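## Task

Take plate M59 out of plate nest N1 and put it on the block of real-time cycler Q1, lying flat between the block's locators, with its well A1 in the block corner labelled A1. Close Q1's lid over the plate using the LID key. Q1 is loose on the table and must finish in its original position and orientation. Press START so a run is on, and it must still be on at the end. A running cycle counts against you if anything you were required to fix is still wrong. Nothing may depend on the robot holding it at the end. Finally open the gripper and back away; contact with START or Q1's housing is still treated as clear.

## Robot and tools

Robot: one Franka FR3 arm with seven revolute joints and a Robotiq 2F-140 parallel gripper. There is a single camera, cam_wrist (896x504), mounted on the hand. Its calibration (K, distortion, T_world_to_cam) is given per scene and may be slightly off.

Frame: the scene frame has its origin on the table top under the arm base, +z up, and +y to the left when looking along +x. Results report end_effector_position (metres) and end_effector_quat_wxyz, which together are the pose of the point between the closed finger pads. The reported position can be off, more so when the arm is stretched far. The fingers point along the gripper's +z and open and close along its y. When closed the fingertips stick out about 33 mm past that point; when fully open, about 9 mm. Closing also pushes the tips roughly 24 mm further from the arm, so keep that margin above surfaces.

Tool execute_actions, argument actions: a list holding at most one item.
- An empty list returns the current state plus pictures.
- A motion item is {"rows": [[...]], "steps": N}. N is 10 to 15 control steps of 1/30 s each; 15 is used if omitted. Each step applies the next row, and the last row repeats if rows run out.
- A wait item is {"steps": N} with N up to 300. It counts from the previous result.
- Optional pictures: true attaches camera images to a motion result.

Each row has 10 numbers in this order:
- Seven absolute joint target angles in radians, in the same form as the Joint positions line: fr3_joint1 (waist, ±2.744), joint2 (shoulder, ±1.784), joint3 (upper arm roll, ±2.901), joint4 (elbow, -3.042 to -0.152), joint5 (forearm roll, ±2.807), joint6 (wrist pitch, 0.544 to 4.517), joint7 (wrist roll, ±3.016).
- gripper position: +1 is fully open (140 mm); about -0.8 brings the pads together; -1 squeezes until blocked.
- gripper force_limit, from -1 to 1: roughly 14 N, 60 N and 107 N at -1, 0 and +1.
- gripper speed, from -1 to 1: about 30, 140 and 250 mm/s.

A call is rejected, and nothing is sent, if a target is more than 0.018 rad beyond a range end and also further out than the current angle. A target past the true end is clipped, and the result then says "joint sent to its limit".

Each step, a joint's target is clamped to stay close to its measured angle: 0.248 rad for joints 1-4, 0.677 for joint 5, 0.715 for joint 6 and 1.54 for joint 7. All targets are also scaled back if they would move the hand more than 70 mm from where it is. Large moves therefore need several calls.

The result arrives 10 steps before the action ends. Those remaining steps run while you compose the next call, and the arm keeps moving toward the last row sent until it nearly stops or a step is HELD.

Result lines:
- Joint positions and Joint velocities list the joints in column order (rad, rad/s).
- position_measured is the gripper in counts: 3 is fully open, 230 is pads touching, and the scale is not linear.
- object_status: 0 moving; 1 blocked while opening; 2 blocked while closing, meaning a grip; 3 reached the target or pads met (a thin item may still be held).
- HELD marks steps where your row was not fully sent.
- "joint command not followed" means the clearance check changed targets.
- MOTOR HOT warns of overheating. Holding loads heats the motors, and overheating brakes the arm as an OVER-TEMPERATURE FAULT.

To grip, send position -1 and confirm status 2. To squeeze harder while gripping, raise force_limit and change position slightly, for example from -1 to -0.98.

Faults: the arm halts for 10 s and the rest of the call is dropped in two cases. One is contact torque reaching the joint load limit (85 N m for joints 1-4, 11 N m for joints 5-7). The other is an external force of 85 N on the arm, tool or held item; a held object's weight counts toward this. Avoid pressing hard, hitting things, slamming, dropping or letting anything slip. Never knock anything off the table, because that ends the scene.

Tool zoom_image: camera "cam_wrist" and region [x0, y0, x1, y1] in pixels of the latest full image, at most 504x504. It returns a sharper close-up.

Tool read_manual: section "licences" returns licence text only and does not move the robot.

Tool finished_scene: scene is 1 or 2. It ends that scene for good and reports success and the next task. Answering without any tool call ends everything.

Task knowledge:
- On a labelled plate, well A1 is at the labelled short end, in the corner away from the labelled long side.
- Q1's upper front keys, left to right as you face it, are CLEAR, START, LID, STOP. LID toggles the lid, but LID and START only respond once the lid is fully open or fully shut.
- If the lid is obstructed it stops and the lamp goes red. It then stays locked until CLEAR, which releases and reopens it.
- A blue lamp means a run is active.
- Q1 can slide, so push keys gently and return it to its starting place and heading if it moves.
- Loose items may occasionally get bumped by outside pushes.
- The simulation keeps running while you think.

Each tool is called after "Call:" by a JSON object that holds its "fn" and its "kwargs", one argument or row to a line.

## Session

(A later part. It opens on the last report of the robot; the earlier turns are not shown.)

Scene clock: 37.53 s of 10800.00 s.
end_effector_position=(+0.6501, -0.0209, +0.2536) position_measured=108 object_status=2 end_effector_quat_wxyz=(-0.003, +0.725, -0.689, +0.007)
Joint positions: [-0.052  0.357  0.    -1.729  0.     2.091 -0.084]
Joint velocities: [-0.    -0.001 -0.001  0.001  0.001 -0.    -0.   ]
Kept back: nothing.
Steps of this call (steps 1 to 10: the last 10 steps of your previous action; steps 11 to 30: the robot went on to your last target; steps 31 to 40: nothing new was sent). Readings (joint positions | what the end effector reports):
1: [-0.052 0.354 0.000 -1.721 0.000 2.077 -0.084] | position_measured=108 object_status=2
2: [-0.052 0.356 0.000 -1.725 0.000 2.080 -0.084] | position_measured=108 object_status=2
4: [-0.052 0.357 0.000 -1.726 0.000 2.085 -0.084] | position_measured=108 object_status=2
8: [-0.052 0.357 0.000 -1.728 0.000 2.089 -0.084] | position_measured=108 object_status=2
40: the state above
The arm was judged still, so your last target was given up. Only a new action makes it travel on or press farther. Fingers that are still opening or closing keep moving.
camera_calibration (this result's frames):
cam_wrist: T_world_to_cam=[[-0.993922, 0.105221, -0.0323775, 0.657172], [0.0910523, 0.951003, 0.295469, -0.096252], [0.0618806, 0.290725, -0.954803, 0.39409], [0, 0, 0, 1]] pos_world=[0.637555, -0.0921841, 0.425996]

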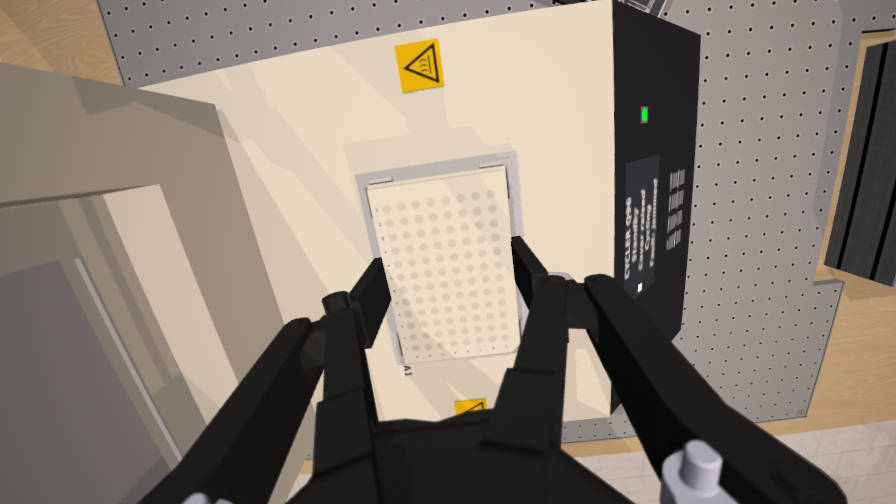

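Call:
{"fn": "execute_actions", "kwargs": {
  "actions": [
    {"rows":[[-0.048,0.356,0,-1.72,0,2.08,-0.082,-1,-0.5,-0.8]]}
  ]
}}

Call:
{"fn": "execute_actions", "kwargs": {
  "actions": [
    {"steps":35}
  ]
}}

Call:
{"fn": "execute_actions", "kwargs": {
  "actions": [
    {"rows":[[-0.048,0.357,0,-1.724,0,2.09,-0.082,-1,-0.5,-0.8],[-0.048,0.358,0,-1.728,0,2.094,-0.082,-1,-0.5,-0.8],[-0.048,0.359,0,-1.732,0,2.098,-0.082,-1,-0.5,-0.8],[-0.048,0.361,0,-1.736,0,2.102,-0.082,-1,-0.5,-0.8],[-0.048,0.362,0,-1.74,0,2.106,-0.082,-1,-0.5,-0.8]]}
  ]
}}

Call:
{"fn": "execute_actions", "kwargs": {
  "actions": [
    {"steps":40}
  ],
  "pictures": true
}}

Call:
{"fn": "zoom_image", "kwargs": {
  "camera": "cam_wrist",
  "region": [320,120,560,400]
}}

Scene clock: 38.13 s of 10800.00 s.
end_effector_position=(+0.6516, -0.0193, +0.2561) position_measured=108 object_status=2 end_effector_quat_wxyz=(-0.004, +0.725, -0.688, +0.008)
Joint positions: [-0.05   0.357  0.    -1.723  0.     2.087 -0.084]
Joint velocities: [ 0.01   0.001  0.001  0.015  0.    -0.014  0.001]
Steps of this call (steps 1 to 13: nothing new was sent; steps 14 to 18: the first 5 steps of this action). Readings (joint positions | what the end effector reports):
14: [-0.052 0.357 0.000 -1.728 0.000 2.089 -0.084] | position_measured=108 object_status=2
15: [-0.051 0.357 0.000 -1.726 0.000 2.088 -0.084] | position_measured=108 object_status=2
17: [-0.050 0.357 0.000 -1.723 0.000 2.087 -0.084] | position_measured=108 object_status=2
18: the state above

Scene clock: 39.30 s of 10800.00 s.
end_effector_position=(+0.6511, -0.0189, +0.2562) position_measured=108 object_status=2 end_effector_quat_wxyz=(-0.003, +0.726, -0.688, +0.007)
Joint positions: [-0.049  0.357  0.    -1.722  0.     2.084 -0.084]
Joint velocities: [ 0.001  0.001  0.    -0.001  0.001  0.001 -0.   ]
Kept back: nothing.
Steps of this call (steps 1 to 10: the last 10 steps of your previous action; steps 11 to 15: the robot went on to your last target; steps 16 to 35: nothing new was sent). Readings (joint positions | what the end effector reports):
1: [-0.049 0.357 0.000 -1.722 0.000 2.086 -0.084] | position_measured=108 object_status=2
2: [-0.049 0.357 0.000 -1.722 0.000 2.086 -0.084] | position_measured=108 object_status=2
4: [-0.049 0.357 0.000 -1.722 0.000 2.085 -0.084] | position_measured=108 object_status=2
8: [-0.049 0.357 0.000 -1.722 0.000 2.084 -0.084] | position_measured=108 object_status=2
35: the state above
The arm was judged still, so your last target was given up. Only a new action makes it travel on or press farther. Fingers that are still opening or closing keep moving.

Scene clock: 39.47 s of 10800.00 s.
end_effector_position=(+0.6501, -0.0189, +0.2529) position_measured=108 object_status=2 end_effector_quat_wxyz=(-0.003, +0.726, -0.688, +0.007)
Joint positions: [-0.049  0.357  0.    -1.73   0.     2.092 -0.084]
Joint velocities: [-0.001  0.021 -0.003 -0.076  0.     0.112  0.   ]
Steps of this call (steps 1 to 5: the first 5 steps of this action). Readings (joint positions | what the end effector reports):
1: [-0.049 0.357 0.000 -1.722 0.000 2.084 -0.084] | position_measured=108 object_status=2
2: [-0.049 0.357 0.000 -1.723 0.000 2.085 -0.084] | position_measured=108 object_status=2
4: [-0.049 0.357 0.000 -1.727 0.000 2.089 -0.084] | position_measured=108 object_status=2
5: the state above

Scene clock: 40.80 s of 10800.00 s.
end_effector_position=(+0.6505, -0.0190, +0.2527) position_measured=108 object_status=2 end_effector_quat_wxyz=(-0.004, +0.726, -0.688, +0.008)
Joint positions: [-0.049  0.356  0.    -1.734  0.     2.098 -0.084]
Joint velocities: [-0.001 -0.     0.    -0.002  0.003  0.001  0.   ]
Kept back: nothing.
Steps of this call (steps 1 to 10: the last 10 steps of your previous action; steps 11 to 15: the robot went on to your last target; steps 16 to 40: nothing new was sent). Readings (joint positions | what the end effector reports):
1: [-0.049 0.358 0.000 -1.731 0.000 2.094 -0.084] | position_measured=108 object_status=2
2: [-0.049 0.357 0.000 -1.732 0.000 2.095 -0.084] | position_measured=108 object_status=2
4: [-0.049 0.356 0.000 -1.733 0.000 2.096 -0.084] | position_measured=108 object_status=2
8: [-0.049 0.356 0.000 -1.734 0.000 2.097 -0.084] | position_measured=108 object_status=2
40: the state above
The arm was judged still, so your last target was given up. Only a new action makes it travel on or press farther. Fingers that are still opening or closing keep moving.
camera_calibration (this result's frames):
cam_wrist: T_world_to_cam=[[-0.994118, 0.10226, -0.0356611, 0.658238], [0.087258, 0.951338, 0.295536, -0.0953635], [0.0641473, 0.290686, -0.954666, 0.391141], [0, 0, 0, 1]] pos_world=[0.637597, -0.0902877, 0.425066]

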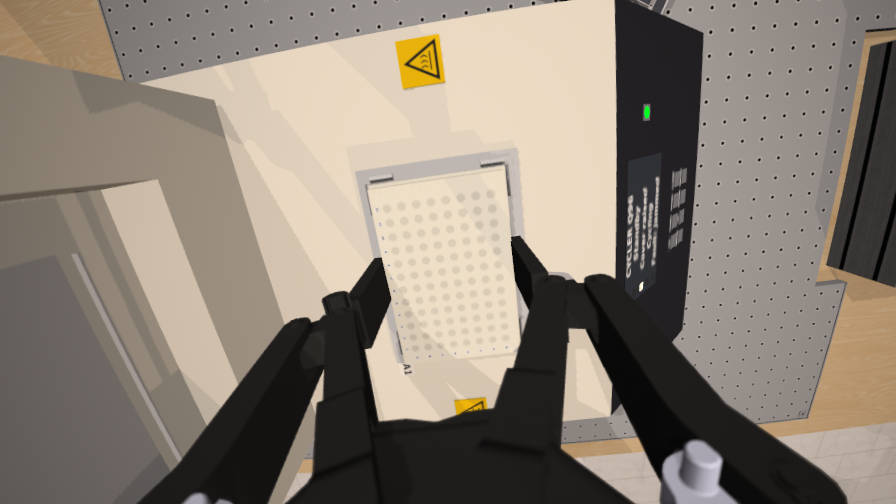

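Region (320, 120, 560, 400) of cam_wrist's 896x504 image, scaled by 1.800, with more detail than that image has; it fills the left 432 columns of this view, and the rest is white.

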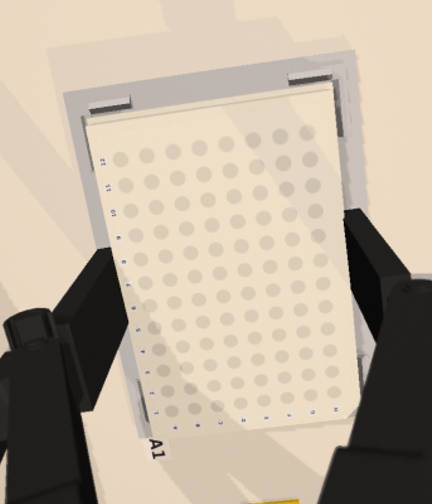

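Call:
{"fn": "execute_actions", "kwargs": {
  "actions": [
    {"rows":[[-0.049,0.356,0,-1.732,0,2.096,-0.084,0.45,-0.5,-0.5]]}
  ]
}}

Call:
{"fn": "execute_actions", "kwargs": {
  "actions": [
    {"rows":[[-0.049,0.34,0,-1.63,0,1.97,-0.084,0.45,-0.5,-0.5]]}
  ]
}}

Call:
{"fn": "execute_actions", "kwargs": {
  "actions": [
    {"rows":[[0.174,-0.3,0,-2.35,0,2.05,1.752,1,0,0]]}
  ]
}}

Call:
{"fn": "execute_actions", "kwargs": {
  "actions": [
    {"steps":80}
  ]
}}

Call:
{"fn": "execute_actions", "kwargs": {
  "actions": [
    {"rows":[[0.174,-0.09,0,-2.575,0,2.53,1.752,1,0,0]]}
  ]
}}

Call:
{"fn": "execute_actions", "kwargs": {
  "actions": [
    {"steps":60}
  ]
}}

Call:
{"fn": "execute_actions", "kwargs": {
  "actions": [
    {"rows":[[0.174,-0.083,0,-2.575,0,2.533,1.752,1,0,0],[0.174,-0.076,0,-2.575,0,2.536,1.752,1,0,0],[0.174,-0.069,0,-2.575,0,2.539,1.752,1,0,0],[0.174,-0.062,0,-2.575,0,2.542,1.752,1,0,0],[0.174,-0.055,0,-2.575,0,2.545,1.752,1,0,0],[0.174,-0.048,0,-2.575,0,2.548,1.752,1,0,0],[0.174,-0.041,0,-2.575,0,2.551,1.752,1,0,0],[0.174,-0.034,0,-2.575,0,2.554,1.752,1,0,0],[0.174,-0.027,0,-2.575,0,2.557,1.752,1,0,0],[0.174,-0.02,0,-2.575,0,2.56,1.752,1,0,0],[0.174,-0.01,0,-2.575,0,2.56,1.752,1,0,0]]}
  ]
}}

Call:
{"fn": "execute_actions", "kwargs": {
  "actions": [
    {"steps":30}
  ]
}}

Call:
{"fn": "execute_actions", "kwargs": {
  "actions": [
    {"rows":[[0.174,-0.09,0,-2.578,0,2.53,1.752,1,0,0],[0.174,-0.09,0,-2.578,0,2.53,1.752,1,0,0],[0.174,-0.09,0,-2.578,0,2.53,1.752,1,0,0],[0.174,-0.09,0,-2.578,0,2.53,1.752,1,0,0],[0.134,-0.09,0,-2.578,0,2.53,1.712,1,0,0]]}
  ]
}}

Call:
{"fn": "execute_actions", "kwargs": {
  "actions": [
    {"steps":170}
  ],
  "pictures": true
}}

Scene clock: 41.80 s of 10800.00 s.
end_effector_position=(+0.6507, -0.0190, +0.2531) position_measured=90 object_status=0 end_effector_quat_wxyz=(-0.004, +0.726, -0.688, +0.008)
Joint positions: [-0.049  0.355  0.    -1.733  0.     2.097 -0.084]
Joint velocities: [-0.     0.001 -0.002  0.001 -0.002  0.     0.001]
Steps of this call (steps 1 to 25: nothing new was sent; steps 26 to 30: the first 5 steps of this action). Readings (joint positions | what the end effector reports):
26: [-0.049 0.356 0.000 -1.734 0.000 2.097 -0.084] | position_measured=108 object_status=0
27: [-0.049 0.355 0.000 -1.733 0.000 2.097 -0.084] | position_measured=108 object_status=0
29: [-0.049 0.355 0.000 -1.733 0.000 2.097 -0.084] | position_measured=95 object_status=0
30: the state above

Scene clock: 42.30 s of 10800.00 s.
end_effector_position=(+0.6644, -0.0192, +0.2955) position_measured=72 object_status=3 end_effector_quat_wxyz=(-0.012, +0.725, -0.688, +0.017)
Joint positions: [-0.049  0.343  0.    -1.646  0.     2.021 -0.084]
Joint velocities: [-0.001 -0.172  0.002  0.286  0.001 -0.251 -0.001]
Steps of this call (steps 1 to 10: the last 10 steps of your previous action; steps 11 to 15: the first 5 steps of this action). Readings (joint positions | what the end effector reports):
11: [-0.049 0.360 0.000 -1.715 0.000 2.076 -0.084] | position_measured=72 object_status=3
12: [-0.049 0.361 0.000 -1.691 0.000 2.056 -0.084] | position_measured=72 object_status=3
14: [-0.049 0.350 0.000 -1.657 0.000 2.030 -0.084] | position_measured=72 object_status=3
15: the state above

Scene clock: 42.80 s of 10800.00 s.
end_effector_position=(+0.6078, +0.0418, +0.3156) position_measured=44 object_status=0 end_effector_quat_wxyz=(+0.004, -0.624, +0.781, -0.008)
Joint positions: [ 0.061  0.179 -0.013 -1.819  0.     2.004  0.29 ]
Joint velocities: [ 0.759 -1.313  0.119 -1.36  -0.001  0.077  2.744]
Steps of this call (steps 1 to 10: the last 10 steps of your previous action; steps 11 to 15: the first 5 steps of this action). Readings (joint positions | what the end effector reports):
11: [-0.036 0.321 -0.010 -1.657 0.000 1.987 -0.027] | position_measured=72 object_status=0
12: [-0.015 0.291 -0.015 -1.695 0.000 1.990 0.043] | position_measured=67 object_status=0
14: [0.035 0.221 -0.015 -1.773 0.000 1.999 0.198] | position_measured=51 object_status=0
15: the state above

Scene clock: 45.47 s of 10800.00 s.
end_effector_position=(+0.4408, +0.0885, +0.3228) position_measured=3 object_status=3 end_effector_quat_wxyz=(+0.003, -0.010, +1.000, -0.003)
Joint positions: [ 0.175 -0.298  0.001 -2.348  0.     2.046  1.746]
Joint velocities: [ 0.     0.002 -0.002  0.     0.001  0.001  0.001]
Kept back: nothing.
Steps of this call (steps 1 to 10: the last 10 steps of your previous action; steps 11 to 60: the robot went on to your last target; steps 61 to 80: nothing new was sent). Readings (joint positions | what the end effector reports):
1: [0.087 0.130 -0.009 -1.870 0.000 2.009 0.390] | position_measured=36 object_status=0
2: [0.111 0.074 -0.005 -1.928 0.000 2.015 0.497] | position_measured=29 object_status=0
4: [0.149 -0.057 0.005 -2.062 0.000 2.025 0.714] | position_measured=13 object_status=0
8: [0.175 -0.268 0.009 -2.279 0.000 2.035 1.074] | position_measured=3 object_status=0
80: the state above
The arm was judged still, so your last target was given up. Only a new action makes it travel on or press farther. Fingers that are still opening or closing keep moving.

Scene clock: 45.63 s of 10800.00 s.
end_effector_position=(+0.4309, +0.0858, +0.2314) position_measured=3 object_status=3 end_effector_quat_wxyz=(-0.017, -0.010, +1.000, -0.007)
Joint positions: [ 0.175 -0.183  0.001 -2.475  0.     2.248  1.746]
Joint velocities: [-0.     0.968 -0.    -0.976 -0.     1.377  0.001]
Steps of this call (steps 1 to 5: the first 5 steps of this action). Readings (joint positions | what the end effector reports):
1: [0.175 -0.292 0.001 -2.361 0.000 2.081 1.746] | position_measured=3 object_status=3
2: [0.175 -0.271 0.001 -2.384 0.000 2.121 1.746] | position_measured=3 object_status=3
4: [0.175 -0.215 0.001 -2.442 0.000 2.201 1.746] | position_measured=3 object_status=3
5: the state above

Scene clock: 47.63 s of 10800.00 s.
end_effector_position=(+0.4443, +0.0880, +0.1719) position_measured=3 object_status=3 end_effector_quat_wxyz=(+0.024, -0.010, +1.000, +0.001)
Joint positions: [ 0.175 -0.089  0.001 -2.576  0.     2.526  1.746]
Joint velocities: [ 0.001  0.    -0.001 -0.    -0.001 -0.    -0.   ]
Kept back: nothing.
Steps of this call (steps 1 to 10: the last 10 steps of your previous action; steps 11 to 45: the robot went on to your last target; steps 46 to 60: nothing new was sent). Readings (joint positions | what the end effector reports):
1: [0.175 -0.151 0.001 -2.507 0.000 2.296 1.746] | position_measured=3 object_status=3
2: [0.175 -0.124 0.001 -2.535 0.000 2.336 1.746] | position_measured=3 object_status=3
4: [0.175 -0.093 0.001 -2.568 0.000 2.394 1.746] | position_measured=3 object_status=3
8: [0.175 -0.087 0.001 -2.577 0.000 2.464 1.746] | position_measured=3 object_status=3
60: the state above
The arm was judged still, so your last target was given up. Only a new action makes it travel on or press farther. Fingers that are still opening or closing keep moving.

Scene clock: 47.80 s of 10800.00 s.
end_effector_position=(+0.4428, +0.0877, +0.1652) position_measured=3 object_status=3 end_effector_quat_wxyz=(+0.019, -0.010, +1.000, -0.000)
Joint positions: [ 0.175 -0.072  0.001 -2.575  0.     2.533  1.746]
Joint velocities: [-0.001  0.189 -0.001 -0.     0.002  0.052  0.   ]
Steps of this call (steps 1 to 5: the first 5 steps of this action). Readings (joint positions | what the end effector reports):
1: [0.175 -0.088 0.001 -2.576 0.000 2.527 1.746] | position_measured=3 object_status=3
2: [0.175 -0.086 0.001 -2.576 0.000 2.528 1.746] | position_measured=3 object_status=3
4: [0.175 -0.078 0.001 -2.575 0.000 2.531 1.746] | position_measured=3 object_status=3
5: the state above

Scene clock: 48.80 s of 10800.00 s.
end_effector_position=(+0.4390, +0.0868, +0.1496) position_measured=3 object_status=3 end_effector_quat_wxyz=(+0.007, +0.001, +1.000, -0.002)
Joint positions: [ 0.175 -0.03   0.001 -2.569 -0.     2.544  1.767]
Joint velocities: [ 0.     0.    -0.    -0.001 -0.001  0.001  0.002]
Kept back: nothing.
Steps of this call (steps 1 to 10: the last 10 steps of your previous action; steps 11 to 30: the robot went on to your last target). Readings (joint positions | what the end effector reports):
1: [0.175 -0.065 0.001 -2.575 0.000 2.535 1.746] | position_measured=3 object_status=3
2: [0.175 -0.058 0.001 -2.575 0.000 2.537 1.746] | position_measured=3 object_status=3
4: [0.175 -0.044 0.001 -2.575 0.000 2.542 1.746] | position_measured=3 object_status=3
8: [0.175 -0.032 0.001 -2.572 -0.000 2.544 1.753] | position_measured=3 object_status=3
30: the state above
The arm was judged still, so your last target was given up. Only a new action makes it travel on or press farther. Fingers that are still opening or closing keep moving.

Scene clock: 48.97 s of 10800.00 s.
end_effector_position=(+0.4469, +0.0867, +0.1705) position_measured=3 object_status=3 end_effector_quat_wxyz=(+0.027, -0.001, +1.000, +0.001)
Joint positions: [ 0.168 -0.083  0.004 -2.576 -0.     2.538  1.76 ]
Joint velocities: [-0.275 -0.147  0.052  0.003  0.002 -0.005 -0.138]
Steps of this call (steps 1 to 5: the first 5 steps of this action). Readings (joint positions | what the end effector reports):
1: [0.175 -0.039 0.001 -2.573 -0.000 2.541 1.766] | position_measured=3 object_status=3
2: [0.175 -0.054 0.001 -2.576 -0.000 2.539 1.766] | position_measured=3 object_status=3
4: [0.175 -0.077 0.001 -2.576 -0.000 2.538 1.764] | position_measured=3 object_status=3
5: the state above

Scene clock: 54.63 s of 10800.00 s.
end_effector_position=(+0.4496, +0.0699, +0.1727) position_measured=3 object_status=3 end_effector_quat_wxyz=(+0.027, -0.003, +1.000, +0.001)
Joint positions: [ 0.135 -0.089 -0.001 -2.576 -0.     2.534  1.718]
Joint velocities: [ 0.     0.002  0.    -0.     0.     0.001  0.   ]
Kept back: nothing.
Steps of this call (steps 1 to 10: the last 10 steps of your previous action; steps 11 to 30: the robot went on to your last target; steps 31 to 170: nothing new was sent). Readings (joint positions | what the end effector reports):
1: [0.158 -0.086 0.004 -2.576 -0.000 2.538 1.756] | position_measured=3 object_status=3
2: [0.150 -0.088 0.003 -2.576 -0.000 2.537 1.752] | position_measured=3 object_status=3
4: [0.140 -0.089 -0.000 -2.576 -0.000 2.536 1.745] | position_measured=3 object_status=3
8: [0.135 -0.089 -0.001 -2.576 -0.000 2.535 1.736] | position_measured=3 object_status=3
170: the state above
The arm was judged still, so your last target was given up. Only a new action makes it travel on or press farther. Fingers that are still opening or closing keep moving.
camera_calibration (this result's frames):
cam_wrist: T_world_to_cam=[[0.149927, 0.98866, -0.00852516, -0.134398], [0.926516, -0.137483, 0.350239, -0.449526], [0.345095, -0.0604088, -0.936622, 0.1969], [0, 0, 0, 1]] pos_world=[0.368694, 0.0829662, 0.340716]

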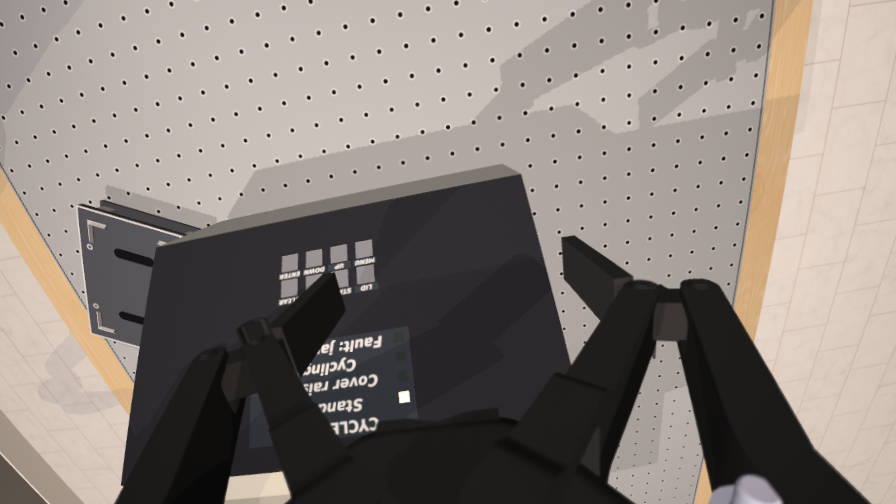

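Standby: shut. Press START.

Call:
{"fn": "execute_actions", "kwargs": {
  "actions": [
    {"rows":[[0.134,-0.085,0,-2.582,0,2.533,1.712,1,0,0],[0.134,-0.078,0,-2.582,0,2.536,1.712,1,0,0],[0.134,-0.071,0,-2.582,0,2.539,1.712,1,0,0],[0.134,-0.064,0,-2.582,0,2.542,1.712,1,0,0],[0.134,-0.057,0,-2.582,0,2.545,1.712,1,0,0],[0.134,-0.05,0,-2.582,0,2.548,1.712,1,0,0],[0.134,-0.043,0,-2.582,0,2.551,1.712,1,0,0],[0.134,-0.036,0,-2.582,0,2.554,1.712,1,0,0],[0.134,-0.029,0,-2.582,0,2.557,1.712,1,0,0],[0.134,-0.022,0,-2.582,0,2.56,1.712,1,0,0],[0.134,-0.013,0,-2.582,0,2.56,1.712,1,0,0]]}
  ]
}}

Call:
{"fn": "execute_actions", "kwargs": {
  "actions": [
    {"steps":30}
  ]
}}

Call:
{"fn": "execute_actions", "kwargs": {
  "actions": [
    {"rows":[[0.05,-0.4,0,-2.5,0,2.2,1.63,1,0,0]]}
  ]
}}

Call:
{"fn": "execute_actions", "kwargs": {
  "actions": [
    {"steps":50}
  ],
  "pictures": true
}}

Scene clock: 55.37 s of 10800.00 s.
end_effector_position=(+0.4456, +0.0692, +0.1652) position_measured=3 object_status=3 end_effector_quat_wxyz=(+0.020, -0.003, +1.000, -0.001)
Joint positions: [ 0.135 -0.073 -0.001 -2.578 -0.     2.536  1.718]
Joint velocities: [ 0.     0.185 -0.001 -0.013  0.     0.035 -0.001]
Steps of this call (steps 1 to 17: nothing new was sent; steps 18 to 22: the first 5 steps of this action). Readings (joint positions | what the end effector reports):
18: [0.135 -0.089 -0.001 -2.577 -0.000 2.534 1.718] | position_measured=3 object_status=3
19: [0.135 -0.087 -0.001 -2.577 -0.000 2.534 1.718] | position_measured=3 object_status=3
21: [0.135 -0.079 -0.001 -2.578 -0.000 2.535 1.718] | position_measured=3 object_status=3
22: the state above

Scene clock: 56.37 s of 10800.00 s.
end_effector_position=(+0.4401, +0.0682, +0.1498) position_measured=3 object_status=3 end_effector_quat_wxyz=(+0.007, +0.004, +1.000, -0.003)
Joint positions: [ 0.135 -0.035 -0.001 -2.576 -0.     2.545  1.731]
Joint velocities: [ 0.    -0.002  0.001  0.001 -0.002  0.001  0.002]
Kept back: nothing.
Steps of this call (steps 1 to 10: the last 10 steps of your previous action; steps 11 to 30: the robot went on to your last target). Readings (joint positions | what the end effector reports):
1: [0.135 -0.067 -0.001 -2.579 -0.000 2.538 1.718] | position_measured=3 object_status=3
2: [0.135 -0.060 -0.001 -2.579 -0.000 2.539 1.718] | position_measured=3 object_status=3
4: [0.135 -0.046 -0.001 -2.580 -0.000 2.543 1.718] | position_measured=3 object_status=3
8: [0.135 -0.036 -0.001 -2.577 -0.000 2.545 1.722] | position_measured=3 object_status=3
30: the state above
The arm was judged still, so your last target was given up. Only a new action makes it travel on or press farther. Fingers that are still opening or closing keep moving.

Scene clock: 56.53 s of 10800.00 s.
end_effector_position=(+0.4601, +0.0475, +0.2399) position_measured=3 object_status=3 end_effector_quat_wxyz=(+0.048, +0.017, +0.999, +0.002)
Joint positions: [ 0.081 -0.229  0.002 -2.536 -0.     2.393  1.706]
Joint velocities: [-0.26  -1.429 -0.028  0.313  0.    -0.756 -0.155]
Steps of this call (steps 1 to 5: the first 5 steps of this action). Readings (joint positions | what the end effector reports):
1: [0.126 -0.053 0.004 -2.574 -0.000 2.511 1.726] | position_measured=3 object_status=3
2: [0.113 -0.093 0.004 -2.568 -0.000 2.475 1.721] | position_measured=3 object_status=3
4: [0.091 -0.182 0.002 -2.546 -0.000 2.419 1.711] | position_measured=3 object_status=3
5: the state above

Scene clock: 58.20 s of 10800.00 s.
end_effector_position=(+0.4442, +0.0320, +0.3136) position_measured=3 object_status=3 end_effector_quat_wxyz=(+0.058, -0.002, +0.998, +0.001)
Joint positions: [ 0.051 -0.401 -0.001 -2.499 -0.     2.204  1.636]
Joint velocities: [-0.     0.001  0.001 -0.001 -0.001 -0.001 -0.001]
Kept back: nothing.
Steps of this call (steps 1 to 10: the last 10 steps of your previous action; steps 11 to 45: the robot went on to your last target; steps 46 to 50: nothing new was sent). Readings (joint positions | what the end effector reports):
1: [0.072 -0.278 0.001 -2.525 -0.000 2.364 1.700] | position_measured=3 object_status=3
2: [0.065 -0.322 0.000 -2.514 -0.000 2.336 1.693] | position_measured=3 object_status=3
4: [0.056 -0.379 -0.001 -2.496 -0.000 2.297 1.682] | position_measured=3 object_status=3
8: [0.052 -0.402 -0.001 -2.493 -0.000 2.249 1.666] | position_measured=3 object_status=3
50: the state above
The arm was judged still, so your last target was given up. Only a new action makes it travel on or press farther. Fingers that are still opening or closing keep moving.
camera_calibration (this result's frames):
cam_wrist: T_world_to_cam=[[0.152382, 0.988321, 0.00131103, -0.0991032], [0.903237, -0.139802, 0.405731, -0.506034], [0.401176, -0.0606419, -0.913992, 0.296499], [0, 0, 0, 1]] pos_world=[0.353222, 0.0451816, 0.476441]

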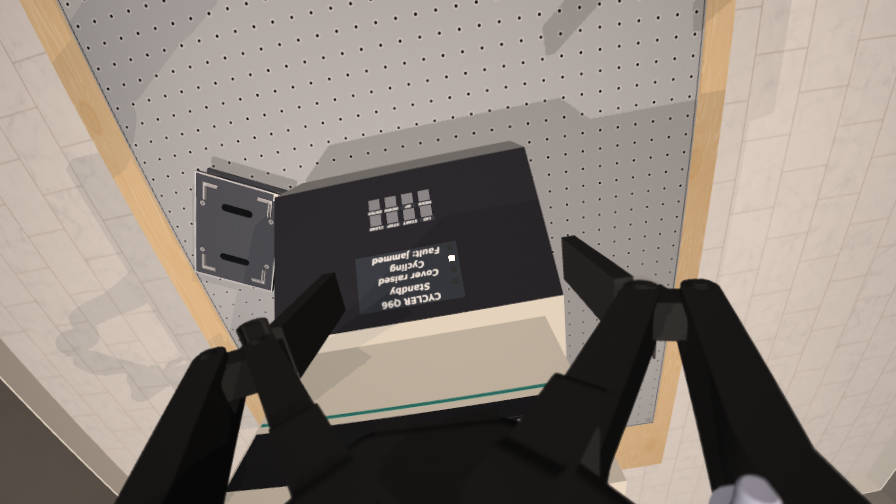

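Indicator is in the cycling row.

Call:
{"fn": "finished_scene", "kwargs": {
  "scene": 2
}}

The scene is finished: the task was done.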